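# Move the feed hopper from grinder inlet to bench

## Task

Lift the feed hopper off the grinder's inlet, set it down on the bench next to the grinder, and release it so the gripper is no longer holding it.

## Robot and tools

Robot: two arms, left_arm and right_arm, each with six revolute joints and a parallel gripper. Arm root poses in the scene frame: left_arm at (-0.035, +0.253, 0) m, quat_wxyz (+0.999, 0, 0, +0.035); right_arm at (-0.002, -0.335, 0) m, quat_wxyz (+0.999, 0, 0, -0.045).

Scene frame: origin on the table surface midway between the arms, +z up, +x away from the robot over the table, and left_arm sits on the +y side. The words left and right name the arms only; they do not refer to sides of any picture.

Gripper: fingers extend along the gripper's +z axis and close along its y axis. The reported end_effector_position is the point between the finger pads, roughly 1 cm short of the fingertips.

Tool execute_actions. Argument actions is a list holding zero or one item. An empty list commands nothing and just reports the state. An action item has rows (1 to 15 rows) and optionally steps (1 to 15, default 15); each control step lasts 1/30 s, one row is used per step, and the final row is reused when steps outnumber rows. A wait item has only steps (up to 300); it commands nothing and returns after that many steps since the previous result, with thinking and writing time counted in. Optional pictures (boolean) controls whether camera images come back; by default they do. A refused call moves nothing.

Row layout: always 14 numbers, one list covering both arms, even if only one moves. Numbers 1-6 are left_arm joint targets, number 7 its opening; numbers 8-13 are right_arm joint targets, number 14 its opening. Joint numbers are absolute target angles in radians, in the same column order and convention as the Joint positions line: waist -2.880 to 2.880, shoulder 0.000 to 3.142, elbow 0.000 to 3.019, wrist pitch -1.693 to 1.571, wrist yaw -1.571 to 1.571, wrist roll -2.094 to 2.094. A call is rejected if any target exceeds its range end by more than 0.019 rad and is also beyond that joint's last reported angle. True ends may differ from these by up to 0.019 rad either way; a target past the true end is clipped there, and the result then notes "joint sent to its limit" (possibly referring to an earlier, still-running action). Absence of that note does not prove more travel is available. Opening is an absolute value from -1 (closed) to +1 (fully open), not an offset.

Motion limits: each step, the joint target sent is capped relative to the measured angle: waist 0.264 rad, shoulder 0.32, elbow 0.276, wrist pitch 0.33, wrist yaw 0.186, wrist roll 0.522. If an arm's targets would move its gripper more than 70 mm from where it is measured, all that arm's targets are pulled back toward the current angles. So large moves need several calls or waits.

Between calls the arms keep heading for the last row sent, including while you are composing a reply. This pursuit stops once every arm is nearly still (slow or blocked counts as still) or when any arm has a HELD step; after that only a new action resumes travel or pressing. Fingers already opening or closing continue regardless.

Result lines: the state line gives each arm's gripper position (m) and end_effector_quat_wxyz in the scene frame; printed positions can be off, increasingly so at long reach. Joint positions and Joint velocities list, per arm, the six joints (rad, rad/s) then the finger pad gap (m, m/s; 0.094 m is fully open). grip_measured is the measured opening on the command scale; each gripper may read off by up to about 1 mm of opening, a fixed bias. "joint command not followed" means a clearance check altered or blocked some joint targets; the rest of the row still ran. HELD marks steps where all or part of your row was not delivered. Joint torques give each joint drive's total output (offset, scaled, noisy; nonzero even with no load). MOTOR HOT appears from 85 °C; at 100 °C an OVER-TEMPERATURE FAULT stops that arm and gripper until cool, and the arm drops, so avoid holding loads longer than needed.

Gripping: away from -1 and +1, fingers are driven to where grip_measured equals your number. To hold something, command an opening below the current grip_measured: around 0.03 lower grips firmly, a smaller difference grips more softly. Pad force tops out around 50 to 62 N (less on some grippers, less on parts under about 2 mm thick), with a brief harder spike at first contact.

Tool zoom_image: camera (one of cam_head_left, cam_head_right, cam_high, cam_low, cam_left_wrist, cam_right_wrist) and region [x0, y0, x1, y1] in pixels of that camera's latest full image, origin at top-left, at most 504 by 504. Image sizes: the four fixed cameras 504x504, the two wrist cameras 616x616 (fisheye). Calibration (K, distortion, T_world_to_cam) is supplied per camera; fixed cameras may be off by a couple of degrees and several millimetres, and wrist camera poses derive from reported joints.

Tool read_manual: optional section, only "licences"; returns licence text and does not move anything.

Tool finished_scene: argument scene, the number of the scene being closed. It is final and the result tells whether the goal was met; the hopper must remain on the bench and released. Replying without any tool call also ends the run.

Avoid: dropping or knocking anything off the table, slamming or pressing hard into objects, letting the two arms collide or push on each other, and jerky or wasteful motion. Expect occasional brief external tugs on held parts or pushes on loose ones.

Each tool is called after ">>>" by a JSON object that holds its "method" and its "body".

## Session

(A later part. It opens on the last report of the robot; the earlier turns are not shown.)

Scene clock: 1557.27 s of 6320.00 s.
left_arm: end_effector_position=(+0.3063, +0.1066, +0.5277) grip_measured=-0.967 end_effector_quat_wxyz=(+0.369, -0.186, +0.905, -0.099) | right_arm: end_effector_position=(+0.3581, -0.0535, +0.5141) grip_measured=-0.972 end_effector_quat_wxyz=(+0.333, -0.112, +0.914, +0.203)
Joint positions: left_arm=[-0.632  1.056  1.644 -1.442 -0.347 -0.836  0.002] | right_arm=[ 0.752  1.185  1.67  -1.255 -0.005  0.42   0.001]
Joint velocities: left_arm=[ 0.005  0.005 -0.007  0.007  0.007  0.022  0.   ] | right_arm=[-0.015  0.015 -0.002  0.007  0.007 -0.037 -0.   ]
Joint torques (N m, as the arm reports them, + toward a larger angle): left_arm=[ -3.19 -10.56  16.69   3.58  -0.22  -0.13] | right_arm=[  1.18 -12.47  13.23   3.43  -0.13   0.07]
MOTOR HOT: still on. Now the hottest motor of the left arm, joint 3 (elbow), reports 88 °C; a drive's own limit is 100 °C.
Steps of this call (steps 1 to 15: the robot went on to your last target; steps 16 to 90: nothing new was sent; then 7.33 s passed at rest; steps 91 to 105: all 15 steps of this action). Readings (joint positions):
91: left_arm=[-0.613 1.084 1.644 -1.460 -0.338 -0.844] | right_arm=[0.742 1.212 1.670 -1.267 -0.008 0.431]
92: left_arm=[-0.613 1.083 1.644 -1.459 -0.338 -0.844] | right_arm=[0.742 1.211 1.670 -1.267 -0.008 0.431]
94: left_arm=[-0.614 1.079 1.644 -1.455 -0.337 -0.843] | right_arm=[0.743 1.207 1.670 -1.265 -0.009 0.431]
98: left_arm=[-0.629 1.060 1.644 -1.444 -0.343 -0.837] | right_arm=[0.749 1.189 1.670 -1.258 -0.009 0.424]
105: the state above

>>> {"method": "execute_actions", "body": {"actions": [{"rows": [[-0.65,0.985,1.716,-1.39,-0.348,-0.84,-1,0.757,1.116,1.731,-1.198,-0.006,0.422,-1],[-0.652,0.98,1.716,-1.386,-0.348,-0.84,-1,0.757,1.112,1.731,-1.194,-0.006,0.422,-1],[-0.654,0.975,1.716,-1.382,-0.348,-0.84,-1,0.758,1.108,1.731,-1.19,-0.006,0.422,-1],[-0.656,0.97,1.716,-1.378,-0.348,-0.84,-1,0.758,1.104,1.731,-1.186,-0.006,0.422,-1],[-0.658,0.965,1.716,-1.374,-0.348,-0.84,-1,0.759,1.10,1.731,-1.182,-0.006,0.422,-1],[-0.66,0.96,1.716,-1.37,-0.348,-0.84,-1,0.759,1.096,1.731,-1.178,-0.006,0.422,-1],[-0.662,0.955,1.716,-1.366,-0.348,-0.84,-1,0.76,1.092,1.731,-1.174,-0.006,0.422,-1],[-0.664,0.95,1.716,-1.362,-0.348,-0.84,-1,0.76,1.087,1.731,-1.17,-0.006,0.422,-1]], "steps": 15}]}}

Scene clock: 1564.67 s of 6320.00 s.
left_arm: end_effector_position=(+0.3064, +0.1064, +0.5279) grip_measured=-0.967 end_effector_quat_wxyz=(+0.369, -0.185, +0.906, -0.099) | right_arm: end_effector_position=(+0.3584, -0.0534, +0.5139) grip_measured=-0.972 end_effector_quat_wxyz=(+0.334, -0.113, +0.914, +0.203)
Joint positions: left_arm=[-0.633  1.056  1.644 -1.441 -0.347 -0.834  0.002] | right_arm=[ 0.752  1.184  1.669 -1.253 -0.005  0.419  0.001]
Joint velocities: left_arm=[-0.015 -0.024 -0.007  0.002  0.022 -0.066  0.001] | right_arm=[-0.015  0.005 -0.002  0.037 -0.051 -0.037  0.   ]
Joint torques (N m, as the arm reports them, + toward a larger angle): left_arm=[ -3.79 -12.03  15.41   4.3   -0.26  -0.02] | right_arm=[  1.39 -14.06  12.63   3.99  -0.07  -0.04]
MOTOR HOT: still on. Now the hottest motor of the left arm, joint 3 (elbow), reports 86 °C; a drive's own limit is 100 °C.
Steps of this call (steps 1 to 15: the robot went on to your last target; steps 16 to 90: nothing new was sent; then 3.90 s passed at rest; steps 91 to 105: all 15 steps of this action). Readings (joint positions):
91: left_arm=[-0.632 1.056 1.644 -1.442 -0.347 -0.835] | right_arm=[0.752 1.185 1.670 -1.255 -0.005 0.419]
92: left_arm=[-0.632 1.056 1.644 -1.442 -0.347 -0.834] | right_arm=[0.752 1.185 1.670 -1.255 -0.005 0.419]
94: left_arm=[-0.632 1.056 1.644 -1.441 -0.347 -0.834] | right_arm=[0.752 1.185 1.670 -1.255 -0.005 0.419]
98: left_arm=[-0.633 1.056 1.644 -1.441 -0.347 -0.834] | right_arm=[0.752 1.185 1.669 -1.253 -0.005 0.419]
105: the state above
camera_calibration (this result's frames):
cam_left_wrist: T_world_to_cam=[[0.264125, -0.914986, 0.305024, -0.141168], [-0.948202, -0.304211, -0.091484, 0.377463], [0.176498, -0.265061, -0.947941, 0.598214], [0, 0, 0, 1]] pos_world=[0.289614, 0.144225, 0.644663]
cam_right_wrist: T_world_to_cam=[[0.327669, -0.897708, -0.294539, -0.0160188], [-0.944597, -0.304938, -0.121442, 0.38575], [0.0192031, 0.318013, -0.947892, 0.619513], [0, 0, 0, 1]] pos_world=[0.357731, -0.0937636, 0.629359]

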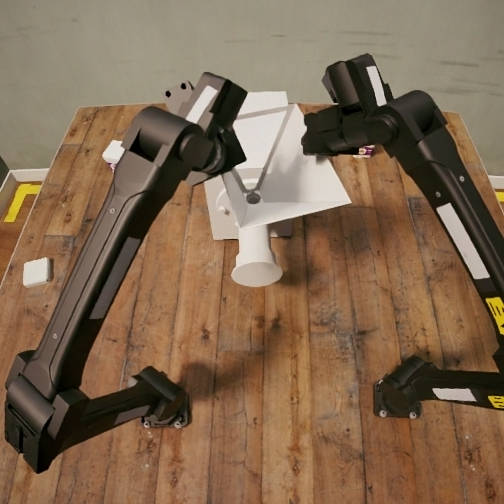

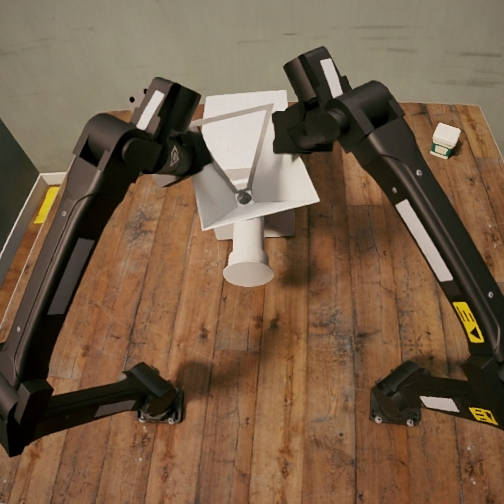

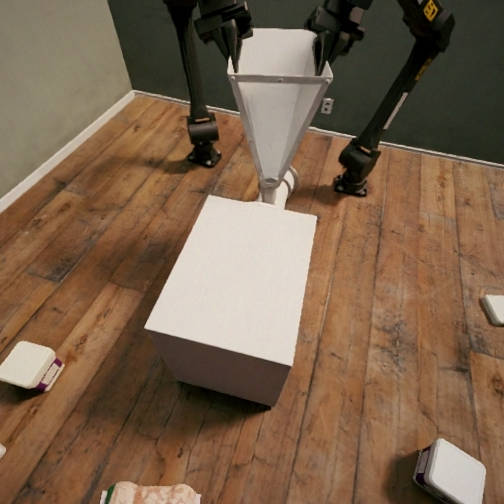

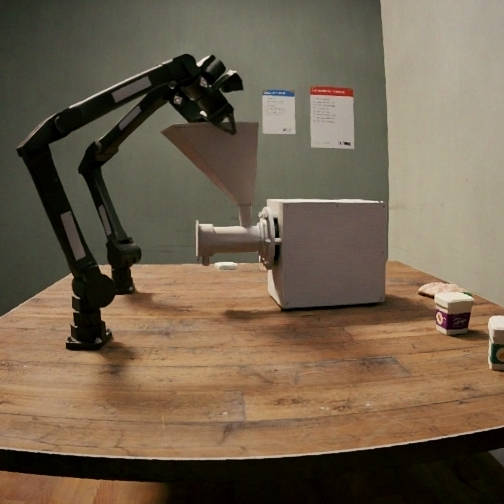

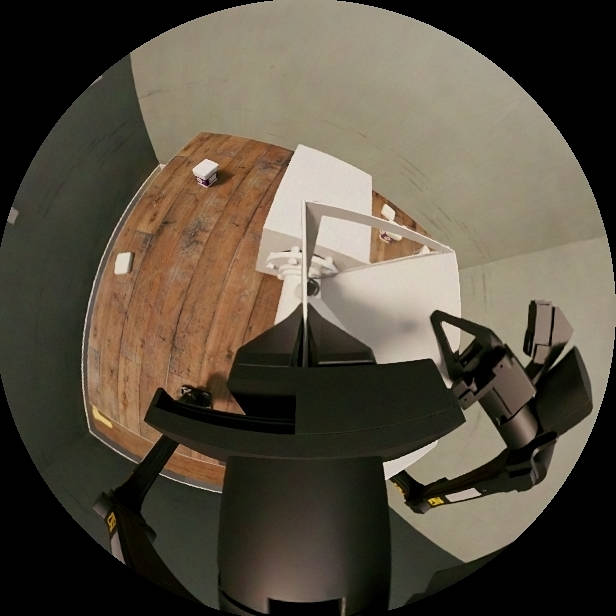

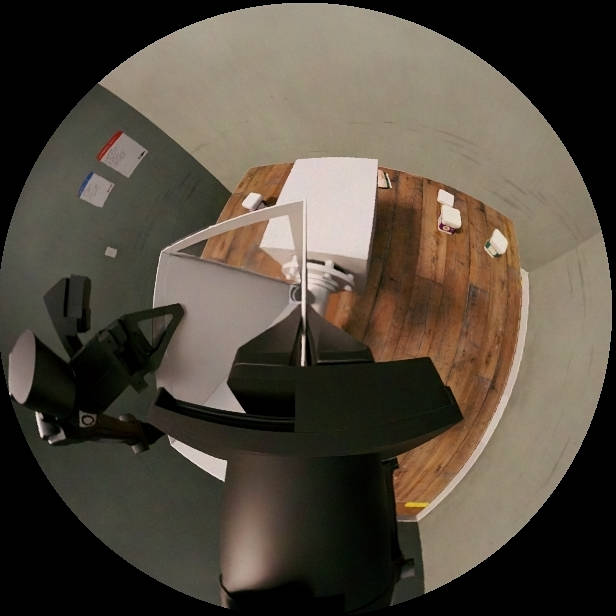

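>>> {"method": "execute_actions", "body": {"actions": [{"rows": [[-0.65,0.99,1.73,-1.39,-0.347,-0.835,-1,0.755,1.115,1.74,-1.205,-0.005,0.42,-1],[-0.64,1.008,1.745,-1.405,-0.347,-0.835,-1,0.752,1.132,1.75,-1.22,-0.005,0.42,-1],[-0.633,1.016,1.75,-1.411,-0.347,-0.835,-1,0.75,1.139,1.755,-1.226,-0.005,0.42,-1],[-0.63,1.018,1.753,-1.413,-0.347,-0.835,-1,0.749,1.141,1.758,-1.228,-0.005,0.42,-1],[-0.628,1.02,1.757,-1.415,-0.347,-0.835,-1,0.748,1.143,1.762,-1.23,-0.005,0.42,-1],[-0.626,1.022,1.761,-1.417,-0.347,-0.835,-1,0.747,1.145,1.766,-1.232,-0.005,0.42,-1],[-0.624,1.024,1.765,-1.42,-0.347,-0.835,-1,0.746,1.147,1.77,-1.235,-0.005,0.42,-1],[-0.622,1.026,1.769,-1.422,-0.347,-0.835,-1,0.746,1.149,1.774,-1.237,-0.005,0.42,-1],[-0.62,1.028,1.773,-1.425,-0.347,-0.835,-1,0.745,1.151,1.778,-1.24,-0.005,0.42,-1],[-0.62,1.03,1.777,-1.427,-0.347,-0.835,-1,0.745,1.153,1.782,-1.242,-0.005,0.42,-1]], "steps": 15}], "pictures": false}}

Scene clock: 1575.30 s of 6320.00 s.
left_arm: end_effector_position=(+0.3073, +0.1063, +0.5272) grip_measured=-0.967 end_effector_quat_wxyz=(+0.365, -0.184, +0.908, -0.094) | right_arm: end_effector_position=(+0.3585, -0.0537, +0.5129) grip_measured=-0.972 end_effector_quat_wxyz=(+0.333, -0.113, +0.914, +0.201)
Joint positions: left_arm=[-0.632  1.065  1.653 -1.453 -0.347 -0.833  0.002] | right_arm=[ 0.752  1.185  1.669 -1.256 -0.003  0.418  0.001]
Joint velocities: left_arm=[-0.005 -0.005  0.002  0.007  0.022 -0.051 -0.001] | right_arm=[-0.005 -0.015 -0.002 -0.007 -0.007 -0.037 -0.   ]
Joint torques (N m, as the arm reports them, + toward a larger angle): left_arm=[-0.56 -8.73 21.43  2.56 -0.22  0.  ] | right_arm=[-0.34 -9.36 17.59  2.18 -0.08  0.08]
MOTOR HOT: still on. Now the hottest motor of the left arm, joint 3 (elbow), reports 84 °C; a drive's own limit is 100 °C.
Steps of this call (steps 1 to 15: the robot went on to your last target; steps 16 to 90: nothing new was sent; then 7.13 s passed at rest; steps 91 to 105: all 15 steps of this action). Readings (joint positions):
91: left_arm=[-0.633 1.056 1.644 -1.441 -0.347 -0.833] | right_arm=[0.752 1.184 1.669 -1.253 -0.005 0.419]
92: left_arm=[-0.633 1.056 1.644 -1.441 -0.347 -0.833] | right_arm=[0.752 1.184 1.669 -1.253 -0.005 0.419]
94: left_arm=[-0.633 1.057 1.644 -1.442 -0.347 -0.833] | right_arm=[0.752 1.184 1.669 -1.253 -0.005 0.418]
98: left_arm=[-0.632 1.058 1.645 -1.444 -0.347 -0.833] | right_arm=[0.752 1.185 1.669 -1.254 -0.005 0.418]
105: the state above

>>> {"method": "execute_actions", "body": {"actions": [{"rows": [[-0.622,1.034,1.775,-1.428,-0.35,-0.84,-1,0.742,1.158,1.78,-1.242,-0.01,0.41,-1],[-0.626,1.037,1.775,-1.43,-0.355,-0.848,-1,0.739,1.163,1.782,-1.244,-0.016,0.402,-1],[-0.63,1.04,1.777,-1.432,-0.36,-0.856,-1,0.736,1.168,1.784,-1.246,-0.022,0.394,-1],[-0.634,1.042,1.779,-1.434,-0.366,-0.864,-1,0.733,1.172,1.786,-1.248,-0.028,0.386,-1],[-0.638,1.044,1.781,-1.436,-0.372,-0.872,-1,0.73,1.176,1.788,-1.25,-0.034,0.378,-1],[-0.642,1.046,1.783,-1.438,-0.378,-0.88,-1,0.727,1.18,1.79,-1.252,-0.04,0.37,-1],[-0.646,1.048,1.785,-1.44,-0.384,-0.888,-1,0.724,1.183,1.792,-1.254,-0.046,0.362,-1]], "steps": 12}], "pictures": false}}

Scene clock: 1581.23 s of 6320.00 s.
left_arm: end_effector_position=(+0.3064, +0.1049, +0.5352) grip_measured=-0.967 end_effector_quat_wxyz=(+0.370, -0.191, +0.904, -0.094) | right_arm: end_effector_position=(+0.3604, -0.0545, +0.5203) grip_measured=-0.972 end_effector_quat_wxyz=(+0.331, -0.123, +0.912, +0.208)
Joint positions: left_arm=[-0.645  1.073  1.679 -1.468 -0.368 -0.853  0.002] | right_arm=[ 0.736  1.195  1.697 -1.27  -0.035  0.393  0.001]
Joint velocities: left_arm=[-0.015 -0.005 -0.012 -0.012  0.022 -0.051  0.   ] | right_arm=[-0.015 -0.015 -0.012  0.012  0.007  0.037  0.001]
Joint torques (N m, as the arm reports them, + toward a larger angle): left_arm=[-2.21 -8.13 19.73  2.92 -0.92 -0.29] | right_arm=[-0.88 -7.36 15.82  2.18 -0.33 -0.3 ]
MOTOR HOT: still on. Now the hottest motor of the left arm, joint 3 (elbow), reports 89 °C; a drive's own limit is 100 °C.
Steps of this call (steps 1 to 15: the robot went on to your last target; steps 16 to 90: nothing new was sent; then 2.53 s passed at rest; steps 91 to 102: all 12 steps of this action). Readings (joint positions):
91: left_arm=[-0.632 1.065 1.653 -1.453 -0.347 -0.833] | right_arm=[0.752 1.185 1.669 -1.256 -0.003 0.418]
92: left_arm=[-0.632 1.065 1.653 -1.454 -0.348 -0.833] | right_arm=[0.751 1.186 1.669 -1.256 -0.004 0.418]
94: left_arm=[-0.632 1.068 1.657 -1.456 -0.352 -0.835] | right_arm=[0.748 1.189 1.672 -1.259 -0.011 0.416]
98: left_arm=[-0.640 1.073 1.673 -1.464 -0.363 -0.846] | right_arm=[0.738 1.195 1.691 -1.267 -0.031 0.401]
102: the state above

>>> {"method": "execute_actions", "body": {"actions": [{"rows": [[-0.642,1.046,1.792,-1.442,-0.365,-0.85,-1,0.738,1.18,1.80,-1.255,-0.032,0.396,-1],[-0.638,1.048,1.798,-1.446,-0.361,-0.845,-1,0.74,1.182,1.806,-1.259,-0.028,0.401,-1],[-0.634,1.051,1.805,-1.45,-0.357,-0.84,-1,0.742,1.184,1.813,-1.263,-0.024,0.406,-1],[-0.63,1.053,1.812,-1.454,-0.353,-0.835,-1,0.745,1.186,1.82,-1.267,-0.02,0.411,-1],[-0.626,1.056,1.819,-1.458,-0.349,-0.83,-1,0.748,1.188,1.827,-1.271,-0.016,0.416,-1],[-0.622,1.058,1.826,-1.462,-0.345,-0.825,-1,0.751,1.19,1.834,-1.275,-0.012,0.421,-1],[-0.618,1.061,1.833,-1.466,-0.341,-0.82,-1,0.754,1.192,1.841,-1.279,-0.008,0.426,-1],[-0.614,1.063,1.84,-1.47,-0.337,-0.815,-1,0.757,1.194,1.848,-1.283,-0.004,0.431,-1],[-0.612,1.066,1.847,-1.474,-0.335,-0.812,-1,0.759,1.196,1.855,-1.287,0,0.434,-1],[-0.612,1.068,1.854,-1.478,-0.335,-0.812,-1,0.759,1.198,1.862,-1.291,0,0.434,-1]], "steps": 15}], "pictures": false}}

Scene clock: 1588.27 s of 6320.00 s.
left_arm: end_effector_position=(+0.3059, +0.1063, +0.5558) grip_measured=-0.967 end_effector_quat_wxyz=(+0.371, -0.173, +0.907, -0.101) | right_arm: end_effector_position=(+0.3560, -0.0546, +0.5409) grip_measured=-0.972 end_effector_quat_wxyz=(+0.337, -0.108, +0.912, +0.206)
Joint positions: left_arm=[-0.629  1.093  1.752 -1.502 -0.336 -0.806  0.002] | right_arm=[ 0.754  1.209  1.765 -1.315 -0.003  0.429  0.001]
Joint velocities: left_arm=[-0.005 -0.015 -0.002 -0.007 -0.022 -0.022 -0.001] | right_arm=[ 0.015  0.005 -0.022 -0.027  0.022  0.066  0.   ]
Joint torques (N m, as the arm reports them, + toward a larger angle): left_arm=[-0.21 -7.82 19.13  2.47 -0.17 -0.02] | right_arm=[ 1.44 -7.67 15.88  2.23  0.1  -0.01]
MOTOR HOT: still on. Now the hottest motor of the left arm, joint 3 (elbow), reports 91 °C; a drive's own limit is 100 °C.
Steps of this call (steps 1 to 15: the robot went on to your last target; steps 16 to 90: nothing new was sent; then 3.53 s passed at rest; steps 91 to 105: all 15 steps of this action). Readings (joint positions):
91: left_arm=[-0.645 1.073 1.680 -1.468 -0.365 -0.852] | right_arm=[0.736 1.195 1.698 -1.271 -0.035 0.393]
92: left_arm=[-0.645 1.074 1.682 -1.469 -0.364 -0.850] | right_arm=[0.736 1.195 1.699 -1.273 -0.033 0.395]
94: left_arm=[-0.645 1.078 1.691 -1.473 -0.361 -0.844] | right_arm=[0.736 1.197 1.706 -1.278 -0.029 0.399]
98: left_arm=[-0.635 1.087 1.722 -1.488 -0.346 -0.825] | right_arm=[0.745 1.203 1.733 -1.296 -0.014 0.415]
105: the state above

>>> {"method": "execute_actions", "body": {"actions": [{"rows": [[-0.63,1.055,1.835,-1.47,-0.336,-0.808,-1,0.757,1.175,1.845,-1.285,-0.003,0.429,-1],[-0.635,1.04,1.82,-1.46,-0.336,-0.808,-1,0.758,1.155,1.83,-1.275,-0.003,0.429,-1],[-0.64,1.03,1.812,-1.455,-0.336,-0.808,-1,0.759,1.142,1.822,-1.268,-0.003,0.429,-1],[-0.644,1.024,1.812,-1.453,-0.336,-0.808,-1,0.76,1.137,1.822,-1.266,-0.003,0.429,-1],[-0.648,1.018,1.812,-1.451,-0.336,-0.808,-1,0.761,1.132,1.822,-1.264,-0.003,0.429,-1],[-0.652,1.012,1.812,-1.449,-0.336,-0.808,-1,0.762,1.127,1.822,-1.262,-0.003,0.429,-1],[-0.656,1.006,1.812,-1.447,-0.336,-0.808,-1,0.763,1.122,1.822,-1.26,-0.003,0.429,-1],[-0.66,1.0,1.812,-1.445,-0.336,-0.808,-1,0.764,1.117,1.822,-1.258,-0.003,0.429,-1],[-0.664,0.994,1.812,-1.443,-0.336,-0.808,-1,0.765,1.112,1.822,-1.256,-0.003,0.429,-1]], "steps": 15}]}}

Scene clock: 1596.37 s of 6320.00 s.
left_arm: end_effector_position=(+0.2949, +0.1016, +0.5698) grip_measured=-0.963 end_effector_quat_wxyz=(+0.391, -0.164, +0.898, -0.118) | right_arm: end_effector_position=(+0.3431, -0.0607, +0.5580) grip_measured=-0.968 end_effector_quat_wxyz=(+0.357, -0.107, +0.903, +0.212)
Joint positions: left_arm=[-0.664  1.065  1.752 -1.478 -0.353 -0.808  0.002] | right_arm=[ 0.77   1.173  1.765 -1.306  0.02   0.436  0.001]
Joint velocities: left_arm=[-0.005 -0.015  0.002 -0.002 -0.066 -0.051  0.   ] | right_arm=[ 0.005  0.005 -0.002 -0.007  0.051  0.007  0.   ]
Joint torques (N m, as the arm reports them, + toward a larger angle): left_arm=[ -1.81 -10.75  15.12   3.04   0.43   0.04] | right_arm=[  0.67 -11.15  12.73   3.53  -0.75  -0.07]
MOTOR HOT: still on. Now the hottest motor of the left arm, joint 3 (elbow), reports 92 °C; a drive's own limit is 100 °C.
Steps of this call (steps 1 to 15: the robot went on to your last target; steps 16 to 90: nothing new was sent; then 4.60 s passed at rest; steps 91 to 105: all 15 steps of this action). Readings (joint positions):
91: left_arm=[-0.629 1.093 1.752 -1.502 -0.336 -0.806] | right_arm=[0.754 1.209 1.765 -1.315 -0.003 0.429]
92: left_arm=[-0.629 1.093 1.752 -1.502 -0.336 -0.805] | right_arm=[0.754 1.209 1.765 -1.315 -0.003 0.429]
94: left_arm=[-0.630 1.091 1.752 -1.502 -0.336 -0.805] | right_arm=[0.754 1.206 1.765 -1.315 -0.003 0.429]
98: left_arm=[-0.643 1.080 1.752 -1.490 -0.342 -0.805] | right_arm=[0.759 1.193 1.765 -1.309 0.004 0.429]
105: the state above
camera_calibration (this result's frames):
cam_left_wrist: T_world_to_cam=[[0.205359, -0.921416, 0.329879, -0.15159], [-0.954323, -0.263269, -0.141268, 0.394974], [0.217014, -0.2858, -0.933393, 0.620571], [0, 0, 0, 1]] pos_world=[0.273391, 0.141666, 0.685041]
cam_right_wrist: T_world_to_cam=[[0.331004, -0.892281, -0.307035, 0.001651], [-0.941357, -0.289668, -0.173032, 0.403039], [0.0654553, 0.346304, -0.935836, 0.643064], [0, 0, 0, 1]] pos_world=[0.336765, -0.104475, 0.672048]

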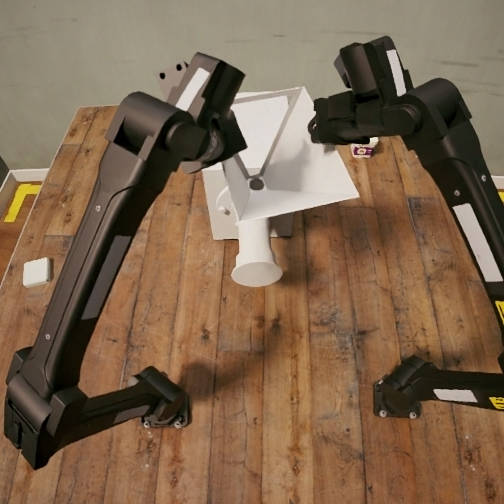

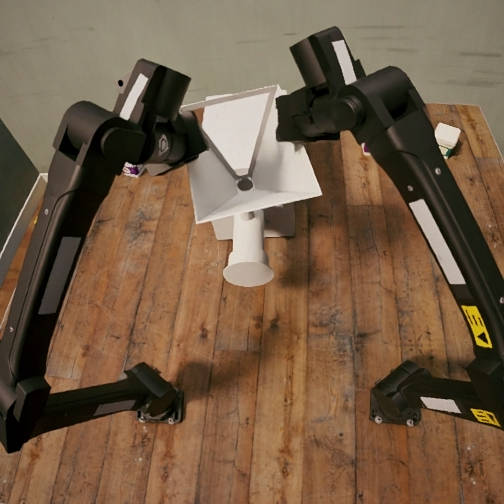

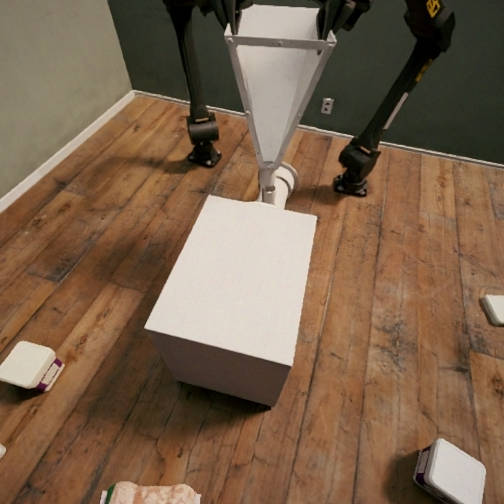

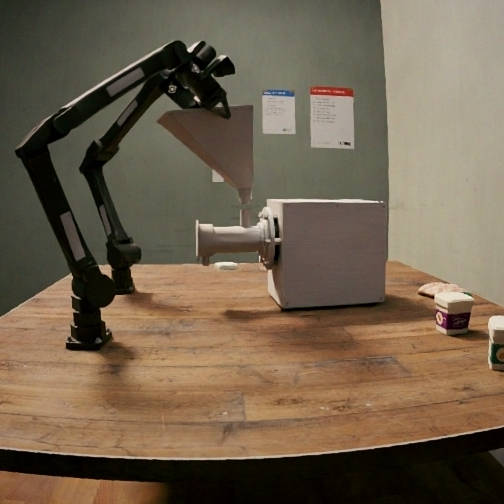

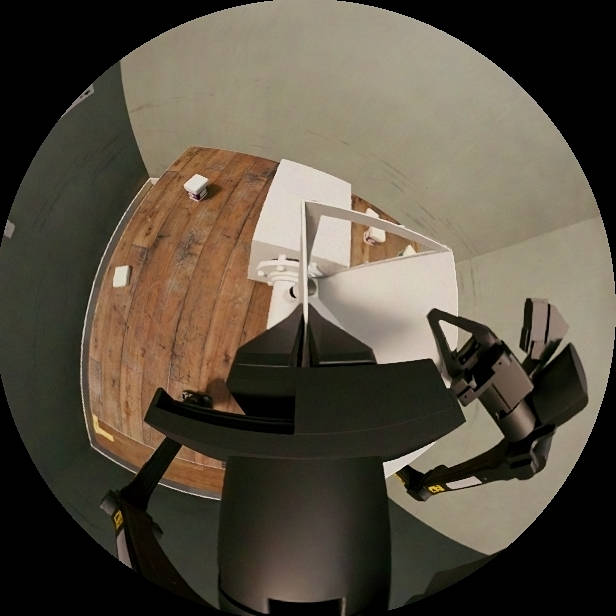

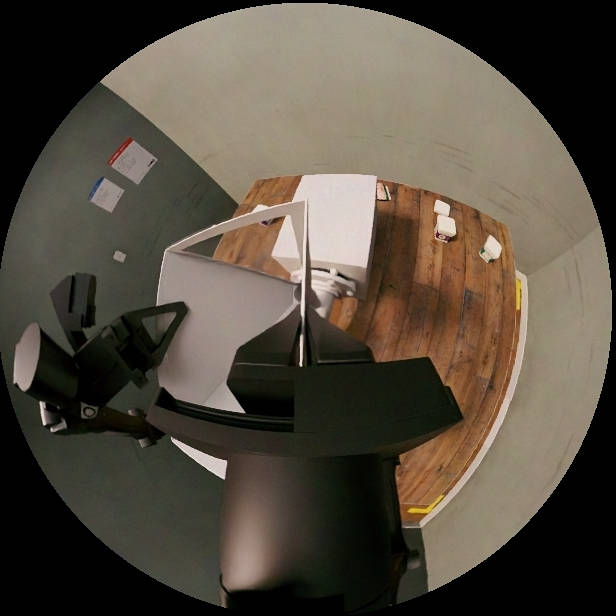

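>>> {"method": "execute_actions", "body": {"actions": [{"rows": [[-0.68,1.003,1.815,-1.437,-0.35,-0.808,-1,0.755,1.108,1.815,-1.258,0.015,0.434,-1],[-0.69,1.008,1.818,-1.431,-0.35,-0.808,-1,0.745,1.098,1.806,-1.259,0.015,0.434,-1],[-0.70,1.013,1.82,-1.425,-0.35,-0.808,-1,0.735,1.087,1.796,-1.26,0.015,0.434,-1],[-0.711,1.019,1.82,-1.419,-0.35,-0.808,-1,0.724,1.076,1.785,-1.261,0.015,0.434,-1],[-0.721,1.025,1.82,-1.413,-0.35,-0.808,-1,0.714,1.065,1.774,-1.262,0.015,0.434,-1],[-0.732,1.031,1.82,-1.407,-0.35,-0.808,-1,0.703,1.054,1.763,-1.263,0.015,0.434,-1],[-0.742,1.037,1.82,-1.40,-0.35,-0.808,-1,0.693,1.043,1.752,-1.264,0.015,0.434,-1],[-0.753,1.044,1.82,-1.394,-0.35,-0.808,-1,0.682,1.032,1.74,-1.265,0.015,0.434,-1],[-0.763,1.05,1.82,-1.388,-0.35,-0.808,-1,0.672,1.021,1.729,-1.266,0.015,0.434,-1],[-0.774,1.057,1.82,-1.381,-0.35,-0.808,-1,0.661,1.01,1.718,-1.266,0.015,0.434,-1],[-0.784,1.063,1.82,-1.375,-0.35,-0.808,-1,0.651,0.998,1.706,-1.267,0.015,0.434,-1],[-0.795,1.07,1.82,-1.369,-0.35,-0.808,-1,0.64,0.987,1.695,-1.268,0.015,0.434,-1],[-0.805,1.076,1.82,-1.362,-0.35,-0.808,-1,0.63,0.976,1.684,-1.269,0.015,0.434,-1],[-0.815,1.083,1.82,-1.356,-0.35,-0.808,-1,0.619,0.965,1.672,-1.27,0.015,0.434,-1],[-0.825,1.089,1.82,-1.35,-0.35,-0.808,-1,0.609,0.954,1.661,-1.27,0.015,0.434,-1]], "steps": 15}]}}

Scene clock: 1667.33 s of 6320.00 s.
left_arm: end_effector_position=(+0.3032, +0.0331, +0.5616) grip_measured=-0.962 end_effector_quat_wxyz=(+0.393, -0.108, +0.902, -0.144) | right_arm: end_effector_position=(+0.3311, -0.1339, +0.5506) grip_measured=-0.968 end_effector_quat_wxyz=(+0.381, -0.054, +0.904, +0.186)
Joint positions: left_arm=[-0.801  1.129  1.752 -1.396 -0.373 -0.811  0.002] | right_arm=[ 0.649  1.033  1.64  -1.303  0.035  0.425  0.002]
Joint velocities: left_arm=[-0.288  0.181 -0.002  0.183  0.007  0.022 -0.   ] | right_arm=[-0.366 -0.347 -0.325  0.002 -0.037 -0.022 -0.   ]
Joint torques (N m, as the arm reports them, + toward a larger angle): left_arm=[ -2.2  -10.82  16.07   2.95   0.73  -0.06] | right_arm=[-0.89 -8.89 11.73  2.97 -0.62  0.07]
MOTOR HOT: still on. Now the hottest motor of the left arm, joint 3 (elbow), reports 84 °C; a drive's own limit is 100 °C.
Steps of this call (steps 1 to 15: the robot went on to your last target; steps 16 to 90: nothing new was sent; then 67.47 s passed at rest; steps 91 to 105: all 15 steps of this action). Readings (joint positions):
91: left_arm=[-0.665 1.065 1.752 -1.478 -0.356 -0.808] | right_arm=[0.770 1.173 1.765 -1.306 0.023 0.436]
92: left_arm=[-0.669 1.065 1.752 -1.476 -0.361 -0.808] | right_arm=[0.770 1.172 1.765 -1.306 0.024 0.434]
94: left_arm=[-0.678 1.066 1.752 -1.471 -0.367 -0.809] | right_arm=[0.768 1.165 1.761 -1.305 0.028 0.432]
98: left_arm=[-0.719 1.078 1.752 -1.450 -0.372 -0.815] | right_arm=[0.741 1.124 1.727 -1.303 0.032 0.433]
105: the state above
camera_calibration (this result's frames):
cam_left_wrist: T_world_to_cam=[[0.084788, -0.938275, 0.335338, -0.179621], [-0.975735, -0.146372, -0.162841, 0.398444], [0.201874, -0.313394, -0.927918, 0.593965], [0, 0, 0, 1]] pos_world=[0.284099, 0.0759327, 0.676268]
cam_right_wrist: T_world_to_cam=[[0.224372, -0.928589, -0.2956, -0.0378119], [-0.965605, -0.17095, -0.195916, 0.405785], [0.131392, 0.329391, -0.935007, 0.637724], [0, 0, 0, 1]] pos_world=[0.31652, -0.175804, 0.664599]

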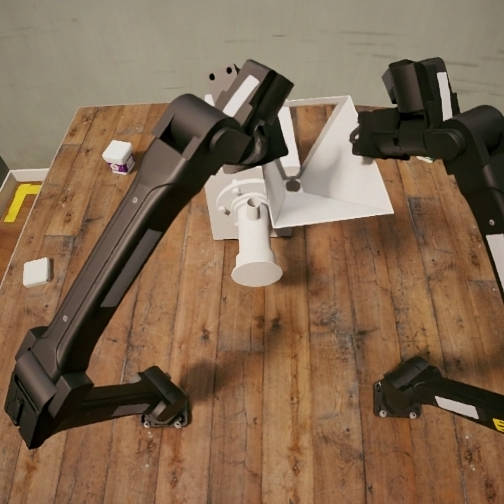

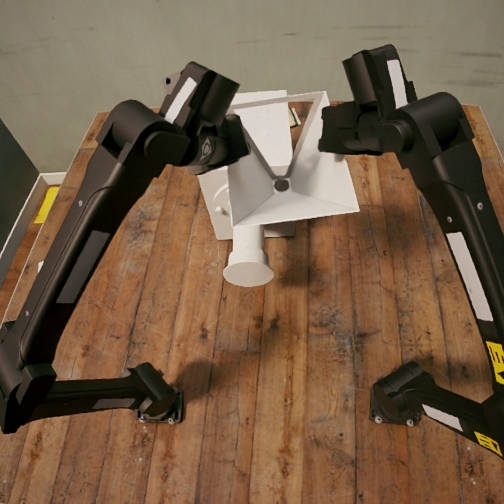

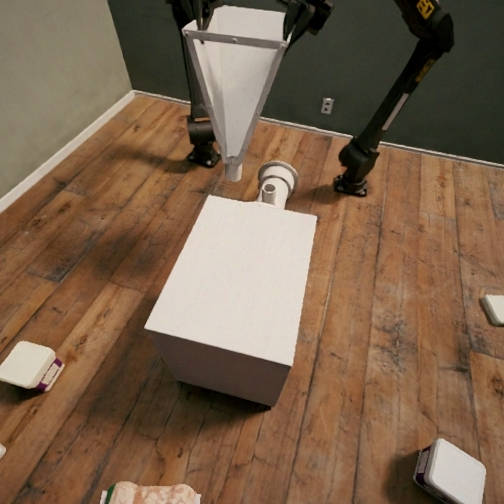

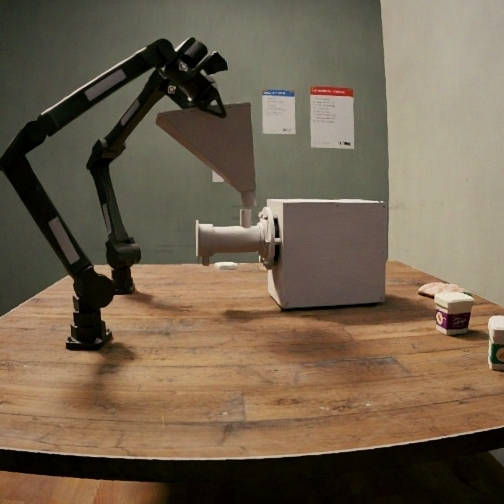

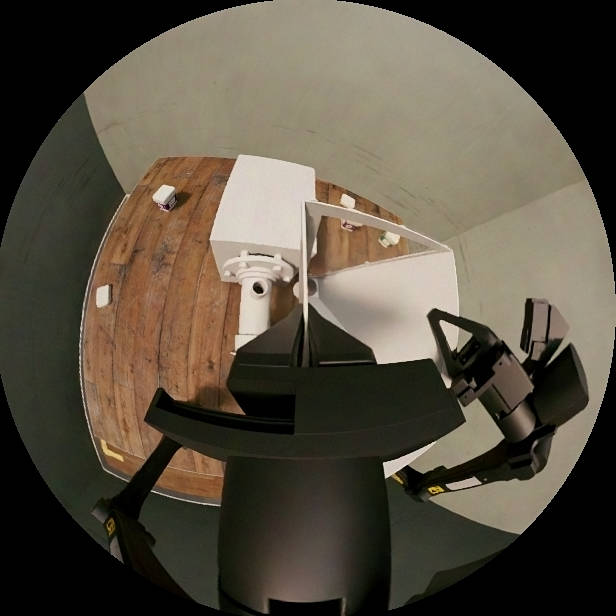

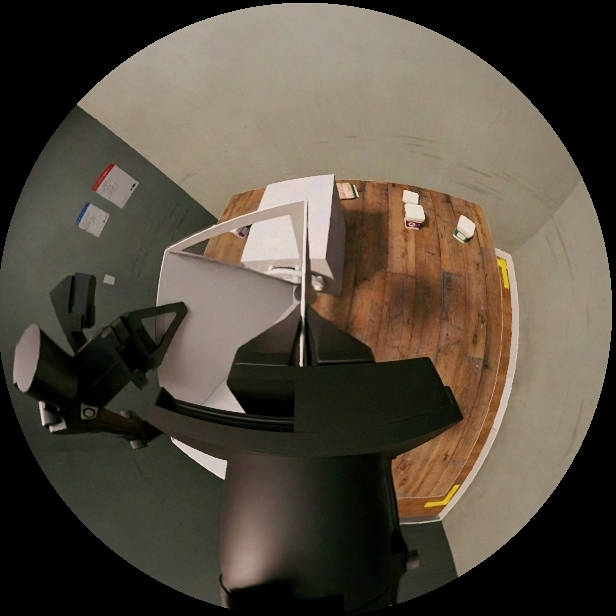

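>>> {"method": "execute_actions", "body": {"actions": [{"rows": [[-0.835,1.093,1.82,-1.346,-0.355,-0.808,-1,0.603,0.943,1.652,-1.273,0.02,0.43,-1],[-0.845,1.097,1.82,-1.342,-0.355,-0.808,-1,0.594,0.932,1.644,-1.277,0.02,0.43,-1],[-0.855,1.101,1.82,-1.337,-0.355,-0.808,-1,0.585,0.921,1.636,-1.28,0.02,0.43,-1],[-0.865,1.105,1.82,-1.333,-0.355,-0.808,-1,0.576,0.91,1.627,-1.284,0.02,0.43,-1],[-0.875,1.109,1.82,-1.329,-0.355,-0.808,-1,0.567,0.899,1.619,-1.287,0.02,0.43,-1],[-0.885,1.113,1.82,-1.325,-0.355,-0.808,-1,0.557,0.888,1.61,-1.291,0.02,0.43,-1],[-0.895,1.117,1.82,-1.321,-0.355,-0.808,-1,0.548,0.877,1.602,-1.294,0.02,0.43,-1],[-0.905,1.122,1.82,-1.316,-0.355,-0.808,-1,0.538,0.866,1.593,-1.298,0.02,0.43,-1],[-0.915,1.126,1.82,-1.312,-0.355,-0.808,-1,0.528,0.855,1.585,-1.301,0.02,0.43,-1],[-0.925,1.13,1.82,-1.308,-0.355,-0.808,-1,0.519,0.844,1.576,-1.305,0.02,0.43,-1],[-0.935,1.134,1.82,-1.304,-0.355,-0.808,-1,0.509,0.833,1.568,-1.308,0.02,0.43,-1],[-0.945,1.138,1.82,-1.30,-0.355,-0.808,-1,0.499,0.821,1.559,-1.312,0.02,0.43,-1],[-0.955,1.142,1.82,-1.295,-0.355,-0.808,-1,0.49,0.81,1.551,-1.316,0.02,0.43,-1],[-0.965,1.146,1.82,-1.291,-0.355,-0.808,-1,0.48,0.799,1.542,-1.32,0.02,0.43,-1],[-0.975,1.15,1.82,-1.287,-0.355,-0.808,-1,0.47,0.788,1.534,-1.323,0.02,0.43,-1]], "steps": 15}], "pictures": false}}

Scene clock: 1678.87 s of 6320.00 s.
left_arm: end_effector_position=(+0.2904, -0.0437, +0.5482) grip_measured=-0.962 end_effector_quat_wxyz=(+0.384, -0.040, +0.906, -0.173) | right_arm: end_effector_position=(+0.2930, -0.2132, +0.5360) grip_measured=-0.968 end_effector_quat_wxyz=(+0.396, +0.012, +0.905, +0.156)
Joint positions: left_arm=[-0.952  1.191  1.752 -1.329 -0.377 -0.809  0.002] | right_arm=[ 0.503  0.858  1.509 -1.343  0.039  0.422  0.002]
Joint velocities: left_arm=[-0.317  0.103  0.012  0.095  0.11  -0.125  0.   ] | right_arm=[-0.308 -0.366 -0.237 -0.134 -0.007 -0.007  0.001]
Joint torques (N m, as the arm reports them, + toward a larger angle): left_arm=[ -1.96 -11.44  16.44   3.06   0.62   0.05] | right_arm=[ 0.08 -5.01 11.1   2.55 -0.6   0.01]
MOTOR HOT: still on. Now the hottest motor of the left arm, joint 3 (elbow), reports 86 °C; a drive's own limit is 100 °C.
Steps of this call (steps 1 to 30: the robot went on to your last target; steps 31 to 90: nothing new was sent; then 8.03 s passed at rest; steps 91 to 105: all 15 steps of this action). Readings (joint positions):
91: left_arm=[-0.826 1.143 1.752 -1.379 -0.369 -0.810] | right_arm=[0.621 1.004 1.616 -1.309 0.037 0.421]
92: left_arm=[-0.827 1.143 1.752 -1.379 -0.371 -0.810] | right_arm=[0.621 1.003 1.614 -1.309 0.037 0.421]
94: left_arm=[-0.834 1.145 1.752 -1.379 -0.372 -0.809] | right_arm=[0.616 0.995 1.605 -1.309 0.037 0.421]
98: left_arm=[-0.871 1.159 1.752 -1.365 -0.377 -0.809] | right_arm=[0.584 0.952 1.572 -1.312 0.037 0.422]
105: the state above

>>> {"method": "execute_actions", "body": {"actions": [{"rows": [[-0.97,1.142,1.80,-1.272,-0.36,-0.808,-1,0.474,0.78,1.52,-1.308,0.025,0.425,-1],[-0.968,1.134,1.78,-1.256,-0.36,-0.808,-1,0.476,0.772,1.50,-1.294,0.025,0.425,-1],[-0.966,1.126,1.757,-1.24,-0.36,-0.808,-1,0.478,0.763,1.478,-1.279,0.025,0.425,-1],[-0.964,1.118,1.734,-1.223,-0.36,-0.808,-1,0.478,0.754,1.456,-1.264,0.025,0.425,-1],[-0.964,1.11,1.711,-1.207,-0.36,-0.808,-1,0.478,0.745,1.434,-1.249,0.025,0.425,-1],[-0.964,1.102,1.688,-1.19,-0.36,-0.808,-1,0.478,0.736,1.412,-1.234,0.025,0.425,-1],[-0.964,1.094,1.665,-1.173,-0.36,-0.808,-1,0.478,0.727,1.39,-1.219,0.025,0.425,-1],[-0.964,1.086,1.641,-1.157,-0.36,-0.808,-1,0.478,0.718,1.367,-1.204,0.025,0.425,-1],[-0.964,1.079,1.618,-1.14,-0.36,-0.808,-1,0.478,0.709,1.345,-1.189,0.025,0.425,-1],[-0.964,1.072,1.595,-1.123,-0.36,-0.808,-1,0.478,0.70,1.323,-1.174,0.025,0.425,-1],[-0.964,1.065,1.572,-1.107,-0.36,-0.808,-1,0.478,0.692,1.301,-1.159,0.025,0.425,-1],[-0.964,1.058,1.549,-1.09,-0.36,-0.808,-1,0.478,0.684,1.279,-1.144,0.025,0.425,-1],[-0.964,1.051,1.525,-1.073,-0.36,-0.808,-1,0.478,0.676,1.256,-1.129,0.025,0.425,-1],[-0.964,1.044,1.502,-1.057,-0.36,-0.808,-1,0.478,0.668,1.234,-1.115,0.025,0.425,-1],[-0.964,1.038,1.479,-1.04,-0.36,-0.808,-1,0.478,0.66,1.212,-1.10,0.025,0.425,-1]], "steps": 15}], "pictures": false}}

>>> {"method": "execute_actions", "body": {"actions": [{"steps": 10}]}}

Scene clock: 1698.40 s of 6320.00 s.
left_arm: end_effector_position=(+0.2894, -0.0591, +0.4746) grip_measured=-0.962 end_effector_quat_wxyz=(+0.386, -0.023, +0.905, -0.176) | right_arm: end_effector_position=(+0.2847, -0.2263, +0.4596) grip_measured=-0.968 end_effector_quat_wxyz=(+0.404, +0.026, +0.902, +0.151)
Joint positions: left_arm=[-0.978  1.124  1.484 -1.122 -0.381 -0.794  0.002] | right_arm=[ 0.479  0.715  1.218 -1.183  0.048  0.424  0.002]
Joint velocities: left_arm=[ 0.005 -0.181 -0.637  0.515  0.051  0.007 -0.001] | right_arm=[-0.005 -0.269 -0.613  0.427 -0.095 -0.081 -0.   ]
Joint torques (N m, as the arm reports them, + toward a larger angle): left_arm=[ -0.35 -12.94  13.99   3.47   0.66  -0.15] | right_arm=[ 0.94 -3.   11.22  3.49 -0.76  0.  ]
MOTOR HOT: still on. Now the hottest motor of the left arm, joint 3 (elbow), reports 88 °C; a drive's own limit is 100 °C.
Steps of this call (steps 1 to 30: the robot went on to your last target; steps 31 to 90: nothing new was sent; then 16.03 s passed at rest; steps 91 to 105: all 15 steps of this action). Readings (joint positions):
91: left_arm=[-0.980 1.200 1.752 -1.318 -0.376 -0.809] | right_arm=[0.479 0.827 1.492 -1.358 0.044 0.422]
92: left_arm=[-0.980 1.200 1.752 -1.316 -0.376 -0.808] | right_arm=[0.479 0.825 1.489 -1.355 0.045 0.422]
94: left_arm=[-0.979 1.195 1.736 -1.299 -0.380 -0.801] | right_arm=[0.479 0.814 1.467 -1.333 0.048 0.422]
98: left_arm=[-0.979 1.167 1.651 -1.236 -0.381 -0.794] | right_arm=[0.479 0.776 1.382 -1.278 0.049 0.424]
105: the state above

Scene clock: 1698.73 s of 6320.00 s.
left_arm: end_effector_position=(+0.2897, -0.0587, +0.4612) grip_measured=-0.963 end_effector_quat_wxyz=(+0.385, -0.025, +0.906, -0.176) | right_arm: end_effector_position=(+0.2848, -0.2257, +0.4457) grip_measured=-0.968 end_effector_quat_wxyz=(+0.404, +0.025, +0.902, +0.152)
Joint positions: left_arm=[-0.976  1.112  1.438 -1.088 -0.379 -0.797  0.002] | right_arm=[ 0.479  0.698  1.171 -1.152  0.045  0.424  0.002]
Joint velocities: left_arm=[-0.005 -0.015 -0.007  0.022 -0.007  0.066 -0.   ] | right_arm=[-0.005 -0.005 -0.012  0.037 -0.022  0.022  0.   ]
Joint torques (N m, as the arm reports them, + toward a larger angle): left_arm=[ -0.54 -12.95  14.74   3.6    0.56  -0.08] | right_arm=[ 1.05 -1.54 11.83  3.28 -0.67 -0.04]
MOTOR HOT: still on. Now the hottest motor of the left arm, joint 3 (elbow), reports 88 °C; a drive's own limit is 100 °C.
Steps of this call (steps 1 to 10: the robot went on to your last target). Readings (joint positions):
1: left_arm=[-0.977 1.119 1.464 -1.107 -0.381 -0.794] | right_arm=[0.479 0.708 1.199 -1.171 0.047 0.424]
2: left_arm=[-0.977 1.117 1.451 -1.101 -0.380 -0.795] | right_arm=[0.479 0.703 1.184 -1.165 0.047 0.424]
4: left_arm=[-0.977 1.117 1.440 -1.097 -0.379 -0.798] | right_arm=[0.479 0.701 1.172 -1.163 0.047 0.424]
8: left_arm=[-0.976 1.113 1.438 -1.090 -0.379 -0.797] | right_arm=[0.479 0.699 1.171 -1.154 0.045 0.424]
10: the state above
camera_calibration (this result's frames):
cam_left_wrist: T_world_to_cam=[[-0.0886521, -0.940046, 0.329323, -0.178004], [-0.983755, 0.0308193, -0.176849, 0.374715], [0.156097, -0.339651, -0.927508, 0.486303], [0, 0, 0, 1]] pos_world=[0.276937, -0.0137065, 0.575939]
cam_right_wrist: T_world_to_cam=[[0.0629754, -0.953368, -0.295169, -0.103521], [-0.976799, 0.00177884, -0.21415, 0.375221], [0.204688, 0.301807, -0.931137, 0.547135], [0, 0, 0, 1]] pos_world=[0.261043, -0.26449, 0.559255]

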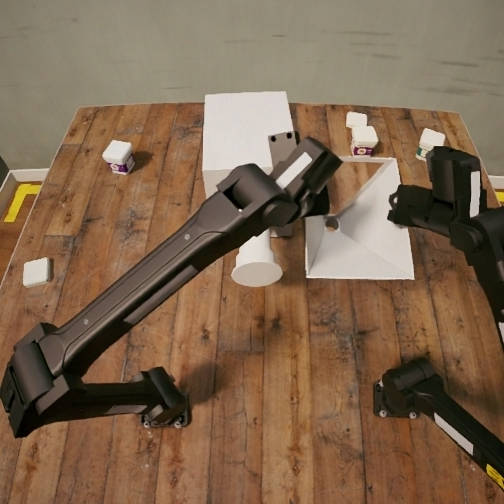

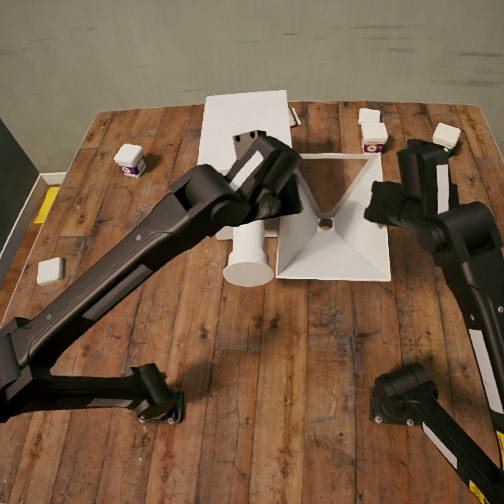

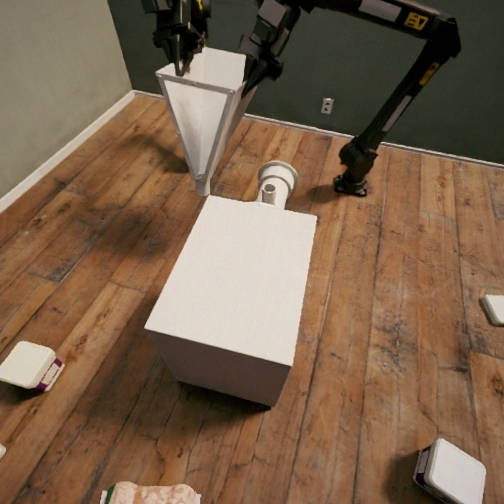

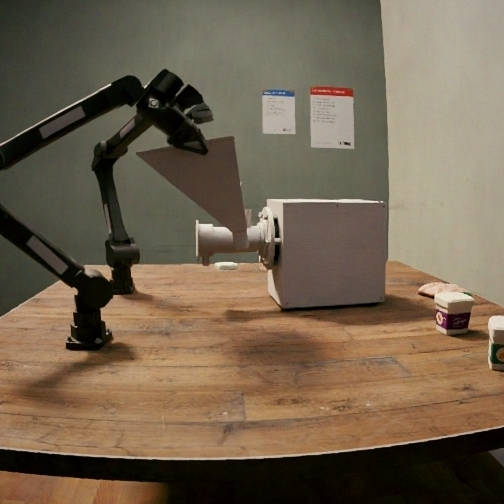

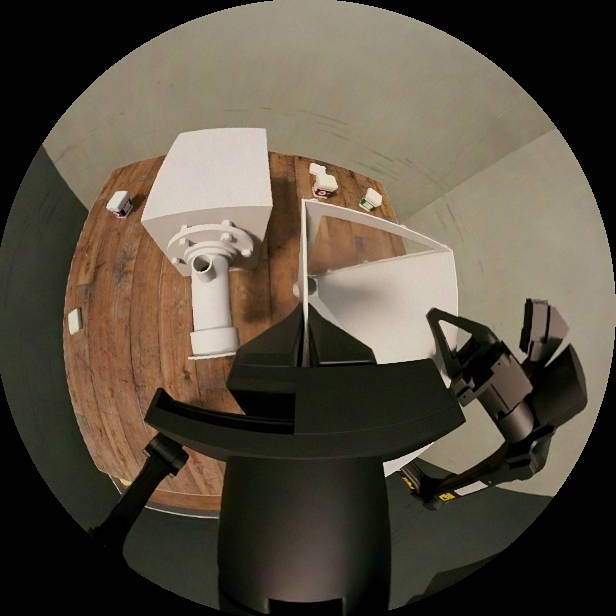

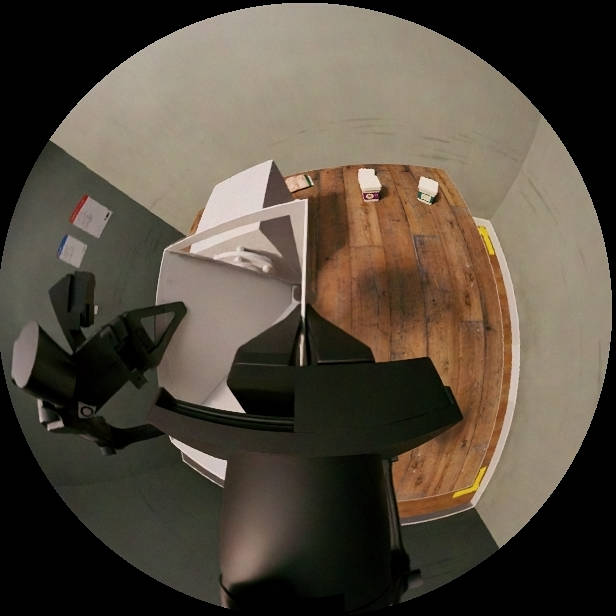

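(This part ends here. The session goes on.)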